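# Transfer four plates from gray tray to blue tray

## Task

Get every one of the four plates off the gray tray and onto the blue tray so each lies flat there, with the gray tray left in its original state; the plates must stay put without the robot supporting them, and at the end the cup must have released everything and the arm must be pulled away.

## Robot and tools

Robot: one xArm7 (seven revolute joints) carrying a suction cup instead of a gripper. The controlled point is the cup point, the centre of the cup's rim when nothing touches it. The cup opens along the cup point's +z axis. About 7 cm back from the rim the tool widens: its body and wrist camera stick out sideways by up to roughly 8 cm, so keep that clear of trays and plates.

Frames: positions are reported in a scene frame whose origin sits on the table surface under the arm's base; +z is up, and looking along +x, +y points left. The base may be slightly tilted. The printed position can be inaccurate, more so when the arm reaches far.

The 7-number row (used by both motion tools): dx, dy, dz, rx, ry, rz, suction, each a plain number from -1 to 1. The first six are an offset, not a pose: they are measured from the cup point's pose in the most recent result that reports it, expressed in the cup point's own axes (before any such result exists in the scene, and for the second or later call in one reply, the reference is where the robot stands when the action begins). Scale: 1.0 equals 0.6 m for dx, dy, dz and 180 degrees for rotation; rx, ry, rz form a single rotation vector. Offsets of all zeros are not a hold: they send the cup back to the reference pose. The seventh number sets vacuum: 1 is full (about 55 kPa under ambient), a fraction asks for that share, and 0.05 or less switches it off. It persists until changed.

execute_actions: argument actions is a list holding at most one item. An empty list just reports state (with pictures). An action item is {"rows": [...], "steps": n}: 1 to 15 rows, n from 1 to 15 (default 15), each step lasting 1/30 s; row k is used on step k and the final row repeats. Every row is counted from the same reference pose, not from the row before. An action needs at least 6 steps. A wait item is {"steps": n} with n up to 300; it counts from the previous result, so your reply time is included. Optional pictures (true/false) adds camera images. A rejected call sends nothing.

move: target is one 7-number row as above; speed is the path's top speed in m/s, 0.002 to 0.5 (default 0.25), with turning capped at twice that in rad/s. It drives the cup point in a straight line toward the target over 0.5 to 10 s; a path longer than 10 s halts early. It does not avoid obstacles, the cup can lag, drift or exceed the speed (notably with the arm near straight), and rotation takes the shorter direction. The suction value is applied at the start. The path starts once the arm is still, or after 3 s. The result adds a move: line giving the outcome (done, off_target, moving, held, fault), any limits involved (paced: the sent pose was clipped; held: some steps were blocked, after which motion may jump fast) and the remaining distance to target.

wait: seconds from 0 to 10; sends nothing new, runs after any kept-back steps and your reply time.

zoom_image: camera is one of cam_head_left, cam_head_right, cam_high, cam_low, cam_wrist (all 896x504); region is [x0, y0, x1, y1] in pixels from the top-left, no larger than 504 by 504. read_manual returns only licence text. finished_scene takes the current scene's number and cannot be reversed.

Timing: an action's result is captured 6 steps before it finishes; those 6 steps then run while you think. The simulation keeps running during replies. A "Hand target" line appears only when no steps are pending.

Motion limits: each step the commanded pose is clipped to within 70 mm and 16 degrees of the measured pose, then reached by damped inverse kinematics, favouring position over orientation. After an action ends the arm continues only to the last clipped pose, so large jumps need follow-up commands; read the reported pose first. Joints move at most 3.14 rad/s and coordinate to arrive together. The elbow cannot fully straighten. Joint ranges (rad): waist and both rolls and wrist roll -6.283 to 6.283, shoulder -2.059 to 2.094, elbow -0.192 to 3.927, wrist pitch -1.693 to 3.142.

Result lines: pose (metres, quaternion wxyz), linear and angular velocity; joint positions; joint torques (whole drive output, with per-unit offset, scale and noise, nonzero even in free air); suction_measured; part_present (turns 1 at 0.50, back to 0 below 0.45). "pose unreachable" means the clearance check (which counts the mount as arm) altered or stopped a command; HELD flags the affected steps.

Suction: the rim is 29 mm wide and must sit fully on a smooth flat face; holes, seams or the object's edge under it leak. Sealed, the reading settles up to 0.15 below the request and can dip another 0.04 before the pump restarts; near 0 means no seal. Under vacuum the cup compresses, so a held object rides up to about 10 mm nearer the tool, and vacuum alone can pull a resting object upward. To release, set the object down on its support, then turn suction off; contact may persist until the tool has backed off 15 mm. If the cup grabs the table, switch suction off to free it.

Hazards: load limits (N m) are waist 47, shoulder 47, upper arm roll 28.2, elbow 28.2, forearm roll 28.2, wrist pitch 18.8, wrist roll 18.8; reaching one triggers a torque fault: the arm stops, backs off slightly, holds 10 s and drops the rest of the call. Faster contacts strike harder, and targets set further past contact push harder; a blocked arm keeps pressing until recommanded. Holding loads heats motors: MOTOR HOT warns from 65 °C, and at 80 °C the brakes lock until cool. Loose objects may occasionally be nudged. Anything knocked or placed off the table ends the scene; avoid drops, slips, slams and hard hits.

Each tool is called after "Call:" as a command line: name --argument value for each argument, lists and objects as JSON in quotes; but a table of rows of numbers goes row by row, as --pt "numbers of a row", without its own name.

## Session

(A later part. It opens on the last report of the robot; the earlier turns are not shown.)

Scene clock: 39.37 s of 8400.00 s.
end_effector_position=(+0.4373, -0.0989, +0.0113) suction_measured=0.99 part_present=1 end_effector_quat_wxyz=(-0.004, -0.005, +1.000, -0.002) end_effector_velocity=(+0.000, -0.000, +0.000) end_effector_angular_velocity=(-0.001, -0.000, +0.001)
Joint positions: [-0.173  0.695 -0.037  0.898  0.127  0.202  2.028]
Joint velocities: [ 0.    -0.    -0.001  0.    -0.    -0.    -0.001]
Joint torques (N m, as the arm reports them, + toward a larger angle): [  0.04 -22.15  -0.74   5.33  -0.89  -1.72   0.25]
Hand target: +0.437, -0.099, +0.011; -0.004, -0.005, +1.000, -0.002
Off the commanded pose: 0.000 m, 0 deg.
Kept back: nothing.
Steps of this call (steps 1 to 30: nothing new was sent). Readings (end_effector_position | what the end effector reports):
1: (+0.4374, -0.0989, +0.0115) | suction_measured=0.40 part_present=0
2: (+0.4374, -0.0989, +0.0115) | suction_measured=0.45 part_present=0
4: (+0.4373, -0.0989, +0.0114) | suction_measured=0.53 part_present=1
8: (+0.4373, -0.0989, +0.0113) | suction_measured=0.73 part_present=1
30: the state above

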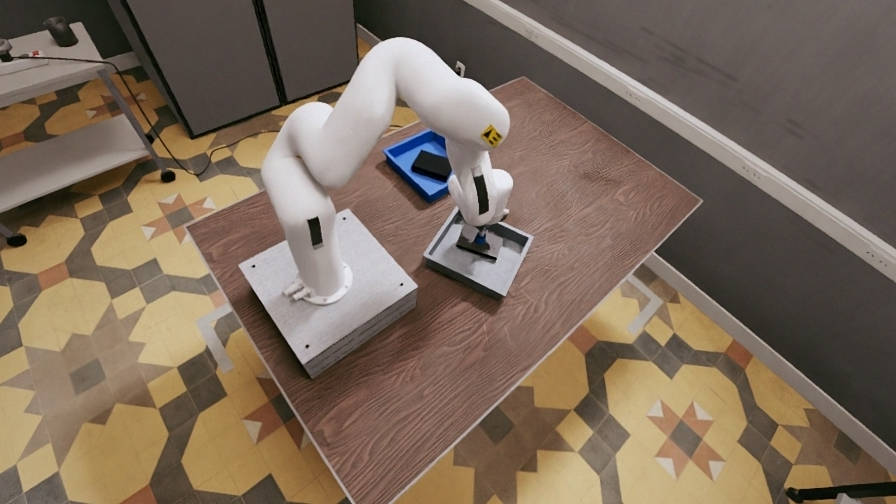

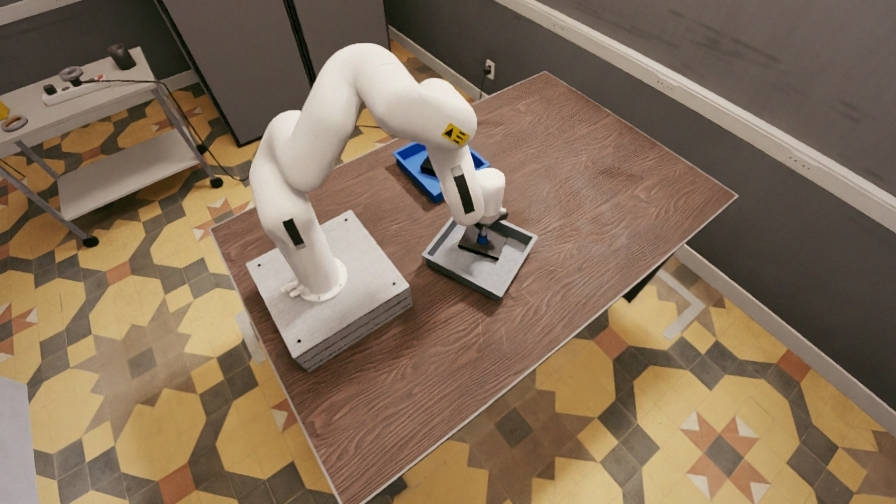

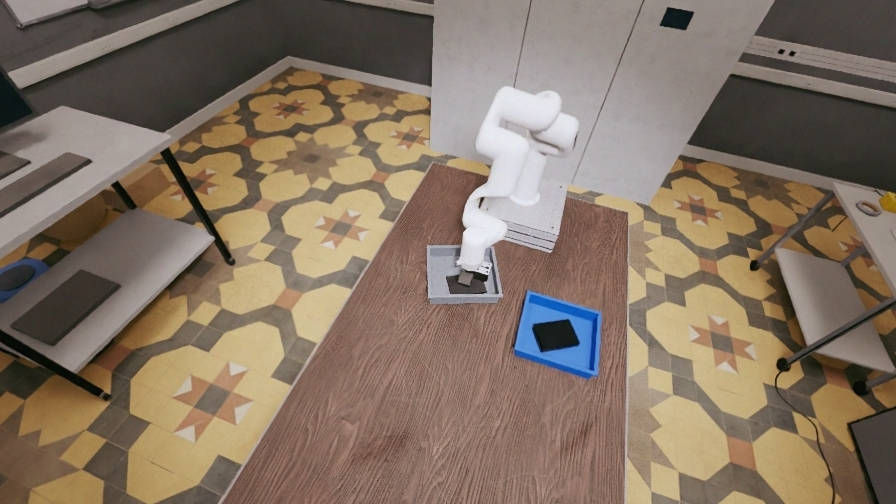

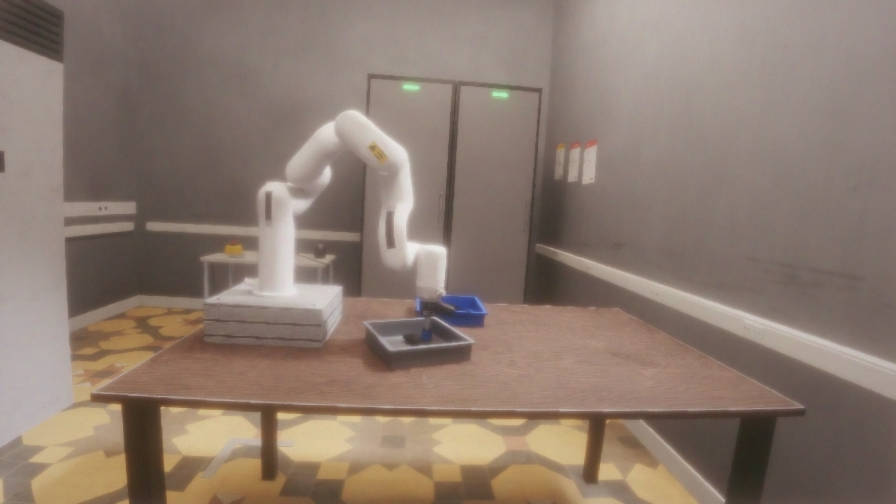

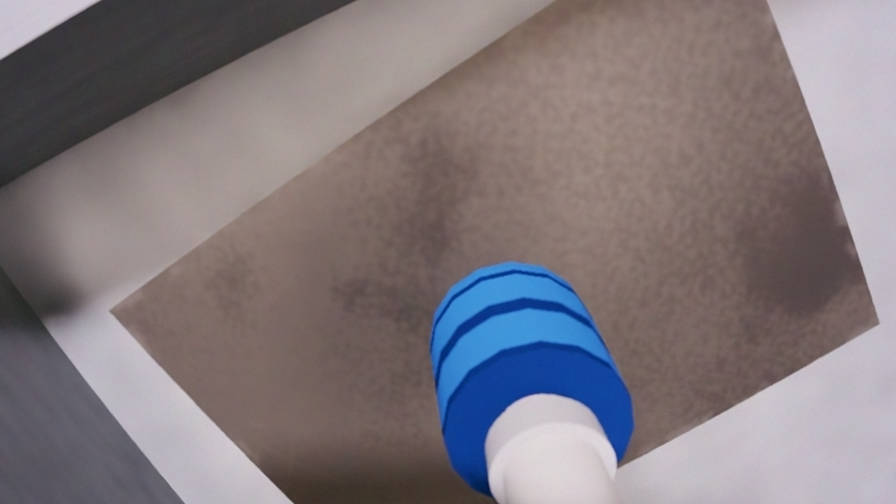

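Call:
move --target '[0,0,-0.12,0,0,0,1]' --speed 0.2

Call:
move --target '[-0.15,0.54,0,0,0,0,1]' --speed 0.3

Call:
move --target '[0,0,0.0805,0,0,0,1]' --speed 0.07

Call:
move --target '[0,0,-0.2,0,0,0,0]'

Scene clock: 40.50 s of 8400.00 s.
end_effector_position=(+0.4378, -0.0984, +0.0829) suction_measured=1.00 part_present=1 end_effector_quat_wxyz=(-0.004, -0.005, +1.000, -0.002) end_effector_velocity=(+0.001, +0.000, +0.002) end_effector_angular_velocity=(-0.000, -0.002, +0.000)
Joint positions: [-0.147  0.473 -0.071  0.83   0.098  0.357  2.052]
Joint velocities: [ 0.    -0.006 -0.     0.001 -0.001  0.004  0.001]
Joint torques (N m, as the arm reports them, + toward a larger angle): [  0.65 -21.18  -0.81   6.8   -0.8   -1.38   0.32]
Hand target: +0.438, -0.098, +0.083; -0.004, -0.005, +1.000, -0.002
Off the commanded pose: 0.000 m, 0 deg.
Kept back: nothing.
move: done

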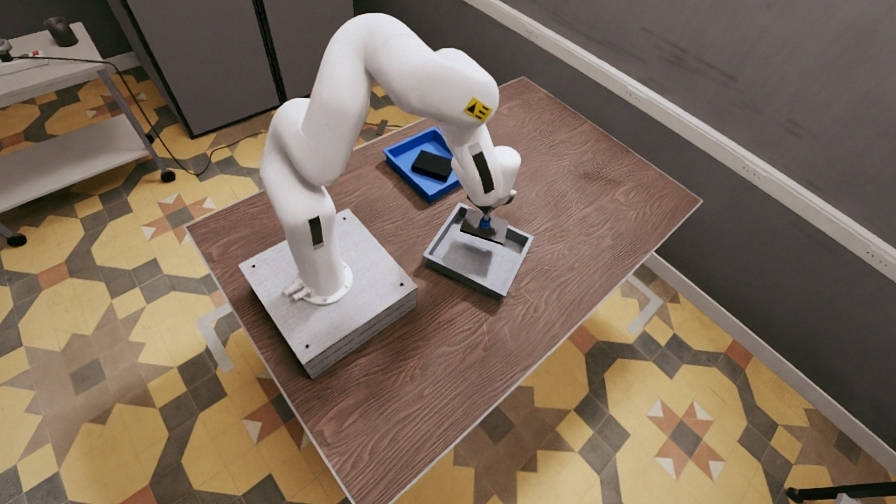

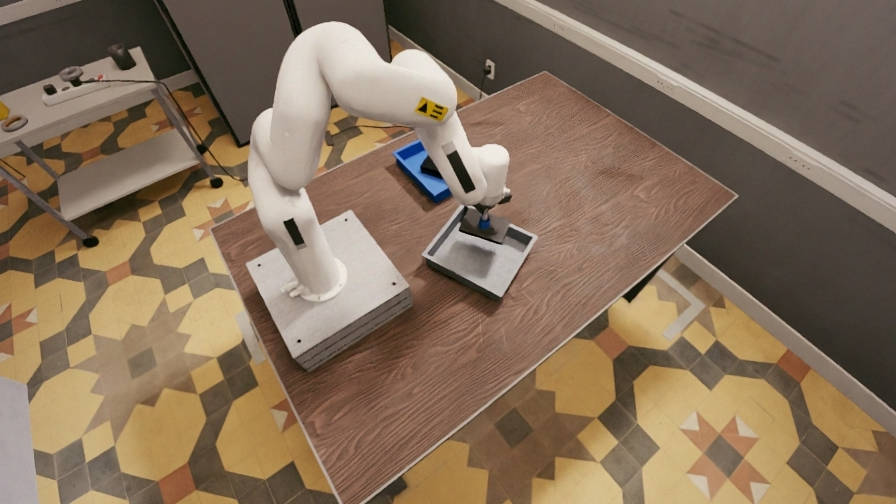

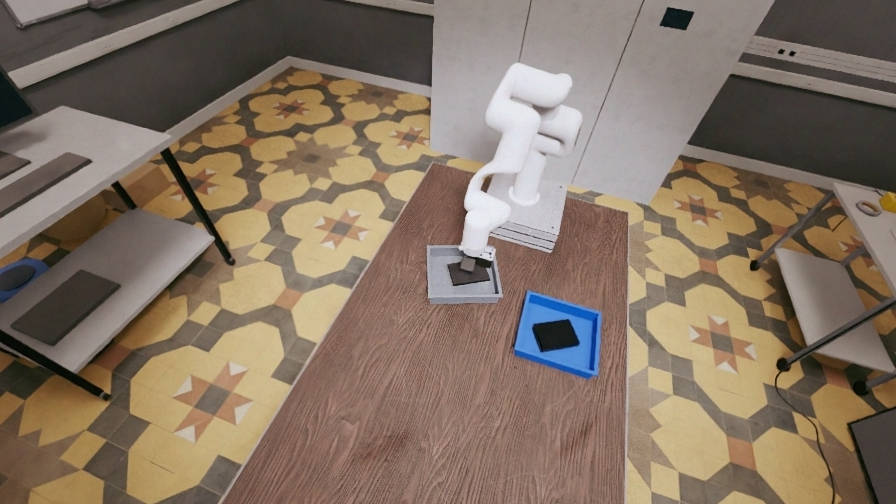

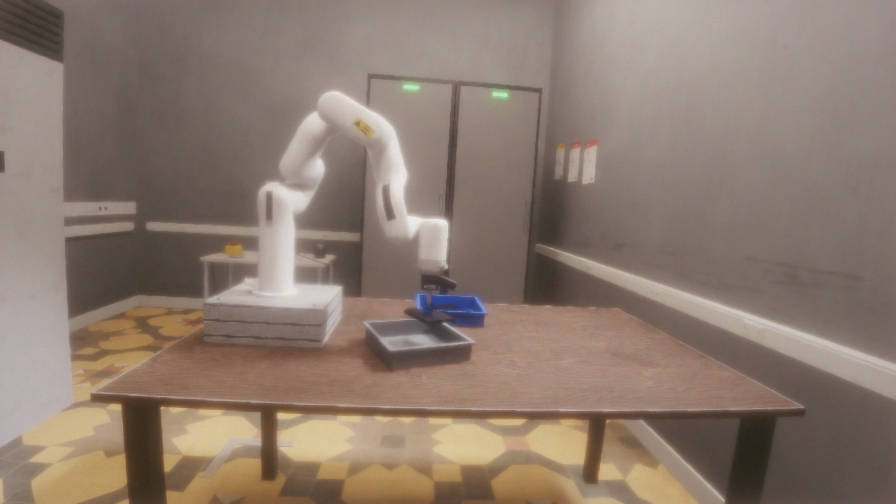

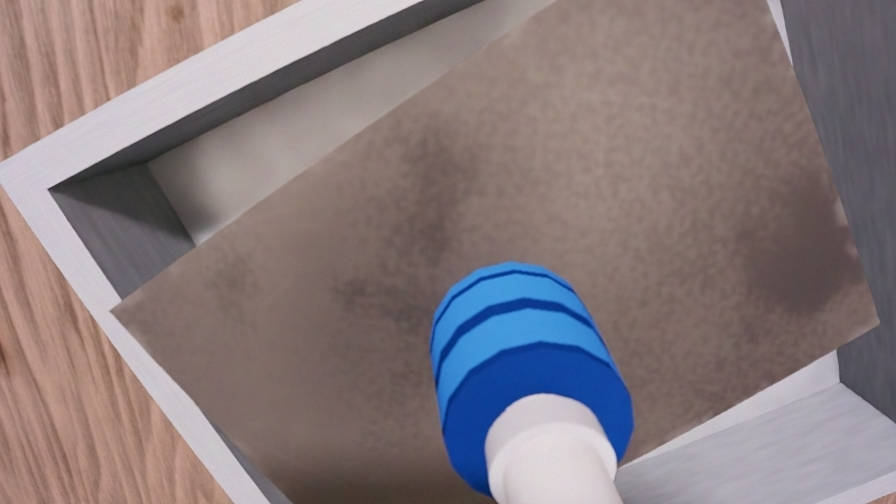

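Scene clock: 42.20 s of 8400.00 s.
end_effector_position=(+0.5244, +0.2262, +0.0801) suction_measured=0.99 part_present=1 end_effector_quat_wxyz=(-0.005, -0.005, +1.000, -0.001) end_effector_velocity=(-0.001, +0.009, +0.000) end_effector_angular_velocity=(+0.004, +0.001, +0.010)
Joint positions: [ 0.404  0.739 -0.005  1.345  0.01   0.603  2.746]
Joint velocities: [ 0.008  0.004  0.007  0.01  -0.001  0.005  0.004]
Joint torques (N m, as the arm reports them, + toward a larger angle): [  0.31 -27.02  -0.31   8.32  -0.98  -1.64   0.37]
Hand target: +0.524, +0.227, +0.080; -0.005, -0.005, +1.000, -0.001
Off the commanded pose: 0.001 m, 0 deg.
Kept back: nothing.
move: done

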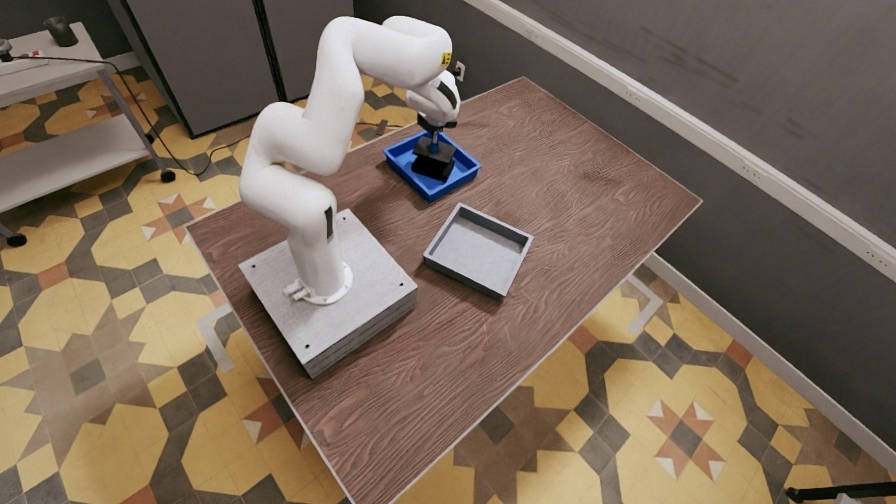

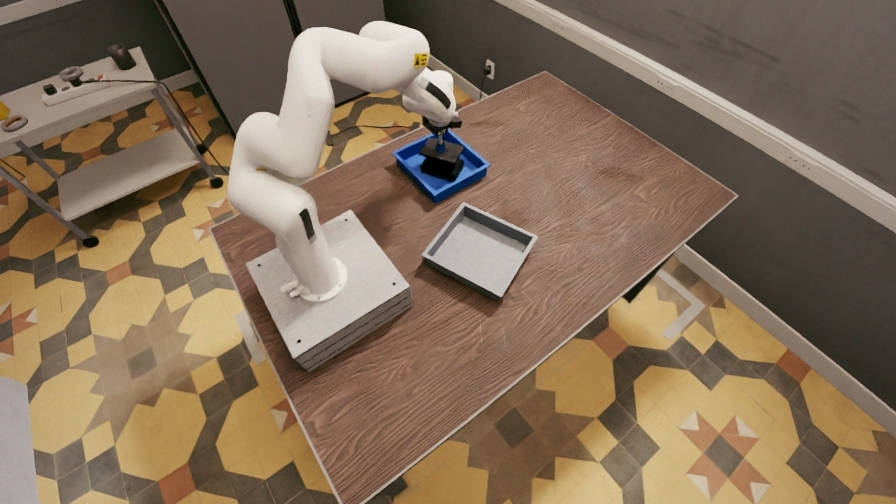

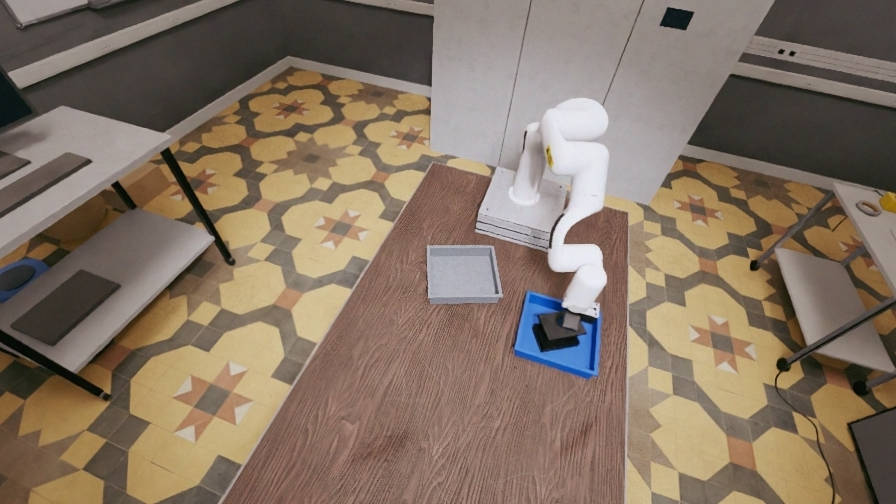

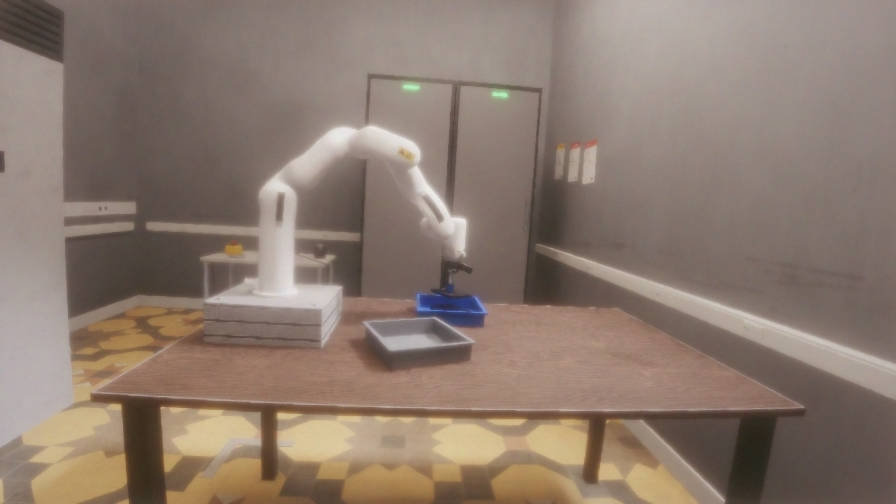

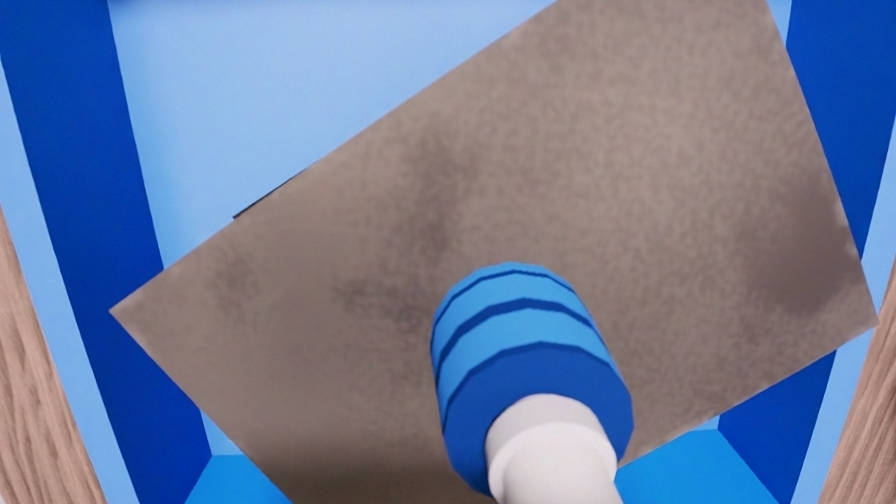

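Scene clock: 43.27 s of 8400.00 s.
end_effector_position=(+0.5242, +0.2259, +0.0322) suction_measured=0.99 part_present=1 end_effector_quat_wxyz=(-0.005, -0.004, +1.000, -0.001) end_effector_velocity=(-0.000, -0.001, -0.002) end_effector_angular_velocity=(-0.001, +0.001, +0.001)
Joint positions: [ 0.403  0.855 -0.004  1.383  0.011  0.524  2.746]
Joint velocities: [-0.     0.003 -0.001  0.001 -0.001 -0.001 -0.002]
Joint torques (N m, as the arm reports them, + toward a larger angle): [  0.82 -26.79  -0.52   7.91  -0.92  -1.61   0.32]
Hand target: +0.524, +0.226, +0.032; -0.005, -0.004, +1.000, -0.001
Off the commanded pose: 0.000 m, 0 deg.
Kept back: nothing.
move: done

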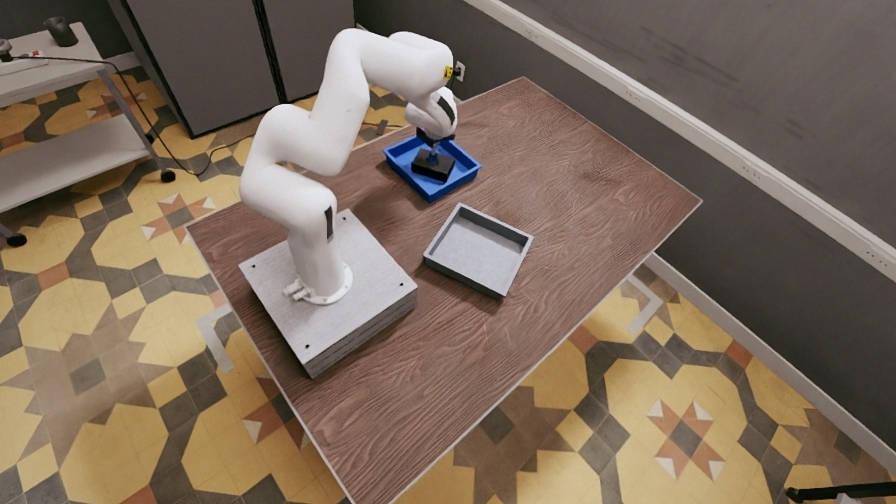

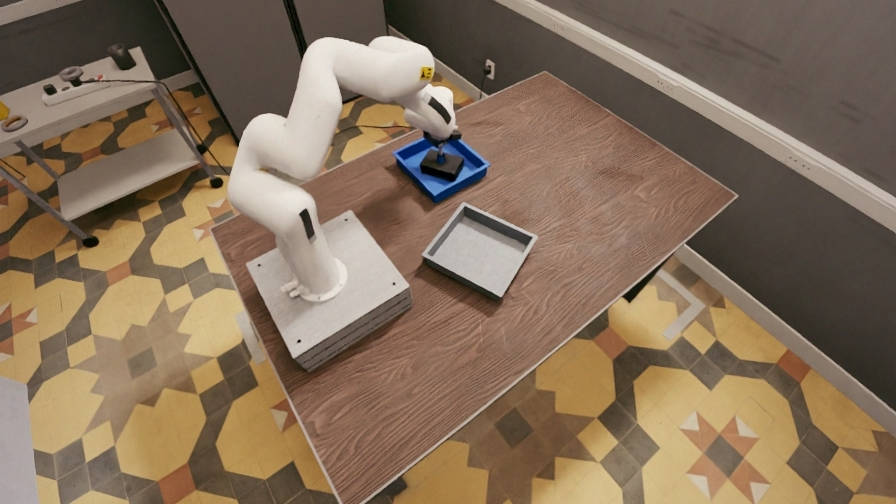

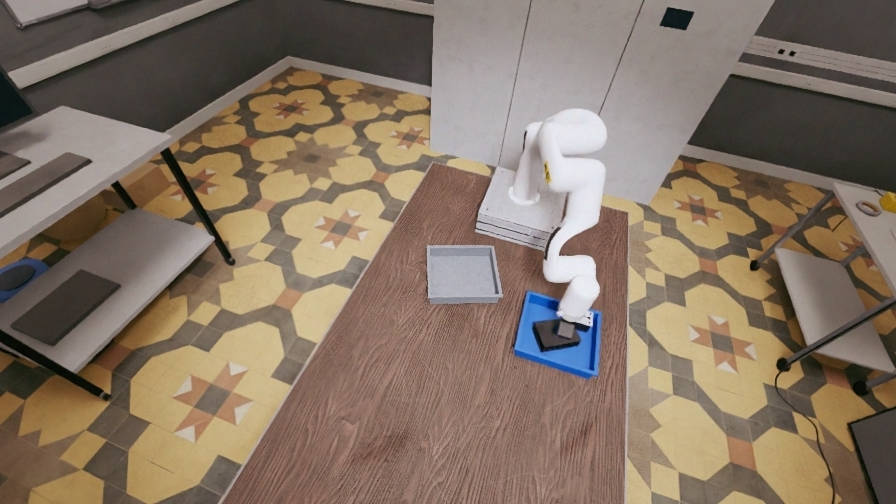

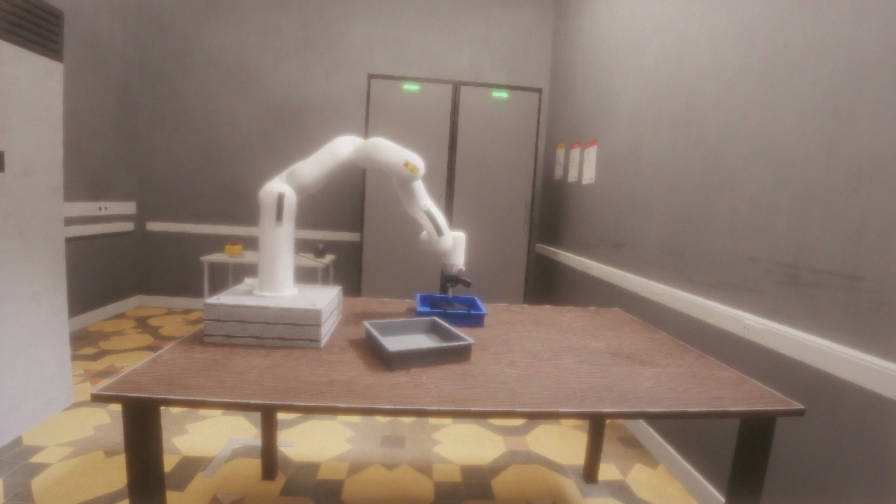

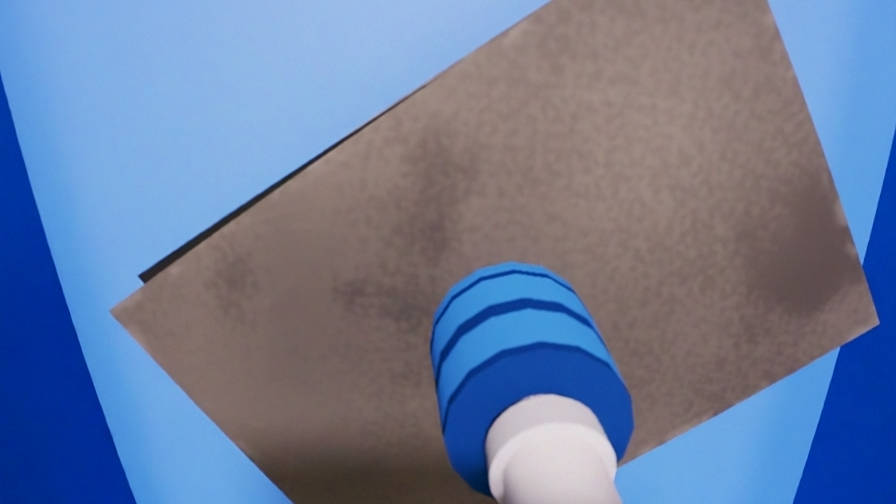

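Scene clock: 44.27 s of 8400.00 s.
end_effector_position=(+0.5250, +0.2266, +0.1514) suction_measured=0.00 part_present=0 end_effector_quat_wxyz=(-0.005, -0.005, +1.000, -0.001) end_effector_velocity=(+0.003, +0.001, +0.006) end_effector_angular_velocity=(+0.004, -0.009, -0.001)
Joint positions: [ 0.405  0.587 -0.006  1.33   0.009  0.741  2.747]
Joint velocities: [-0.    -0.008 -0.001  0.004  0.     0.004  0.   ]
Joint torques (N m, as the arm reports them, + toward a larger angle): [  0.82 -24.98  -0.19   8.75  -1.07  -1.67   0.09]
Hand target: +0.525, +0.227, +0.152; -0.005, -0.005, +1.000, -0.001
Off the commanded pose: 0.001 m, 0 deg.
Kept back: nothing.
move: done

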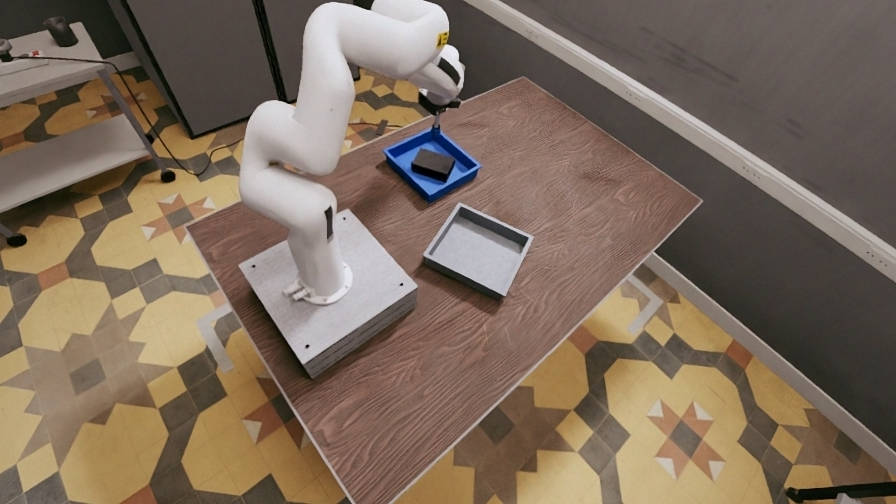

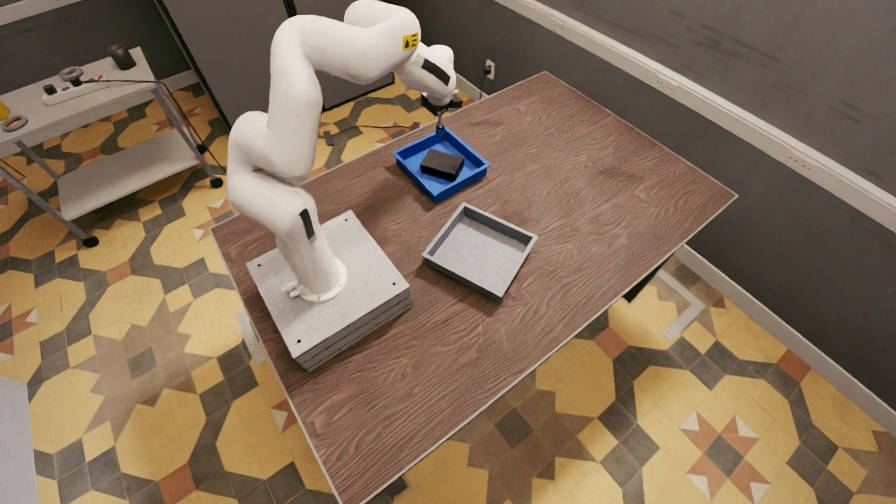

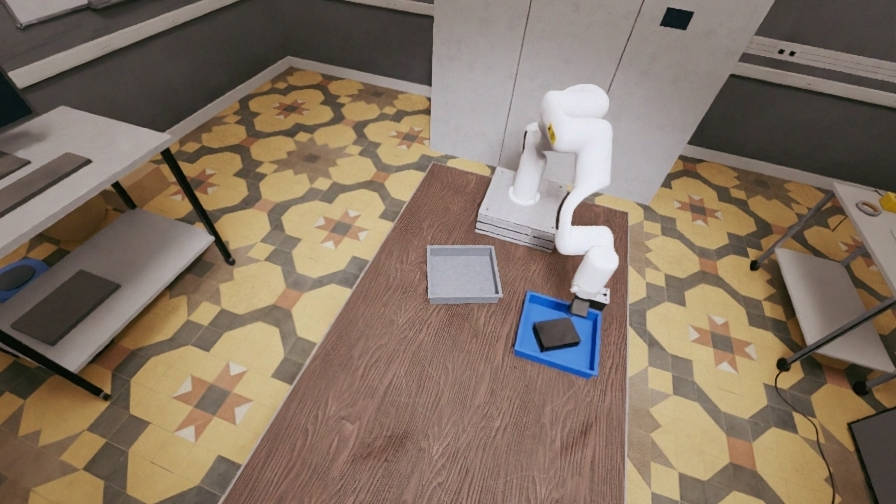

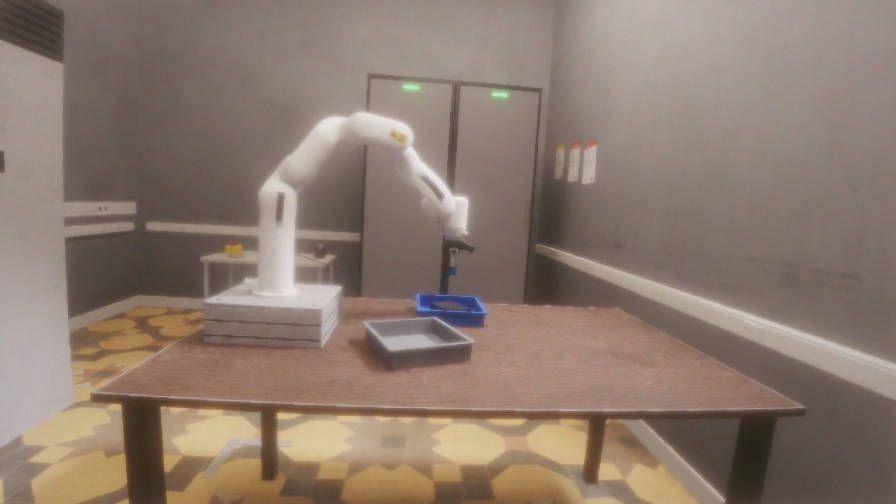

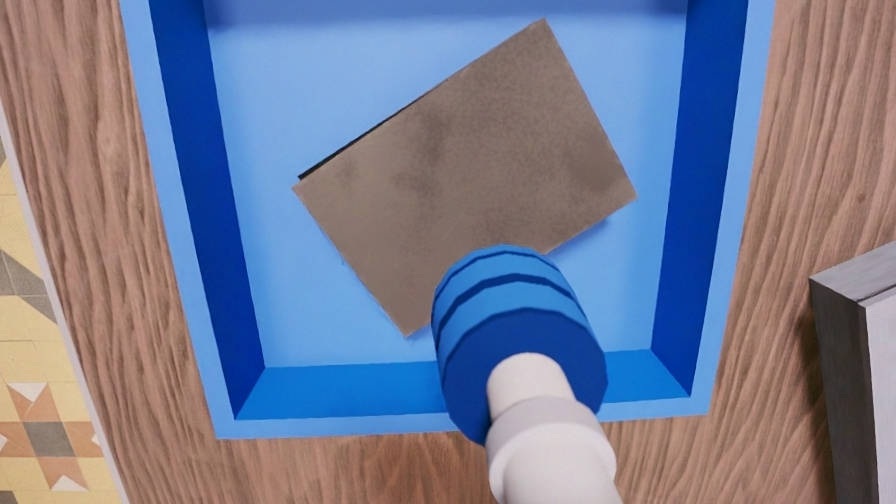

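Call:
finished_scene --scene 1

The scene is finished: the task was done.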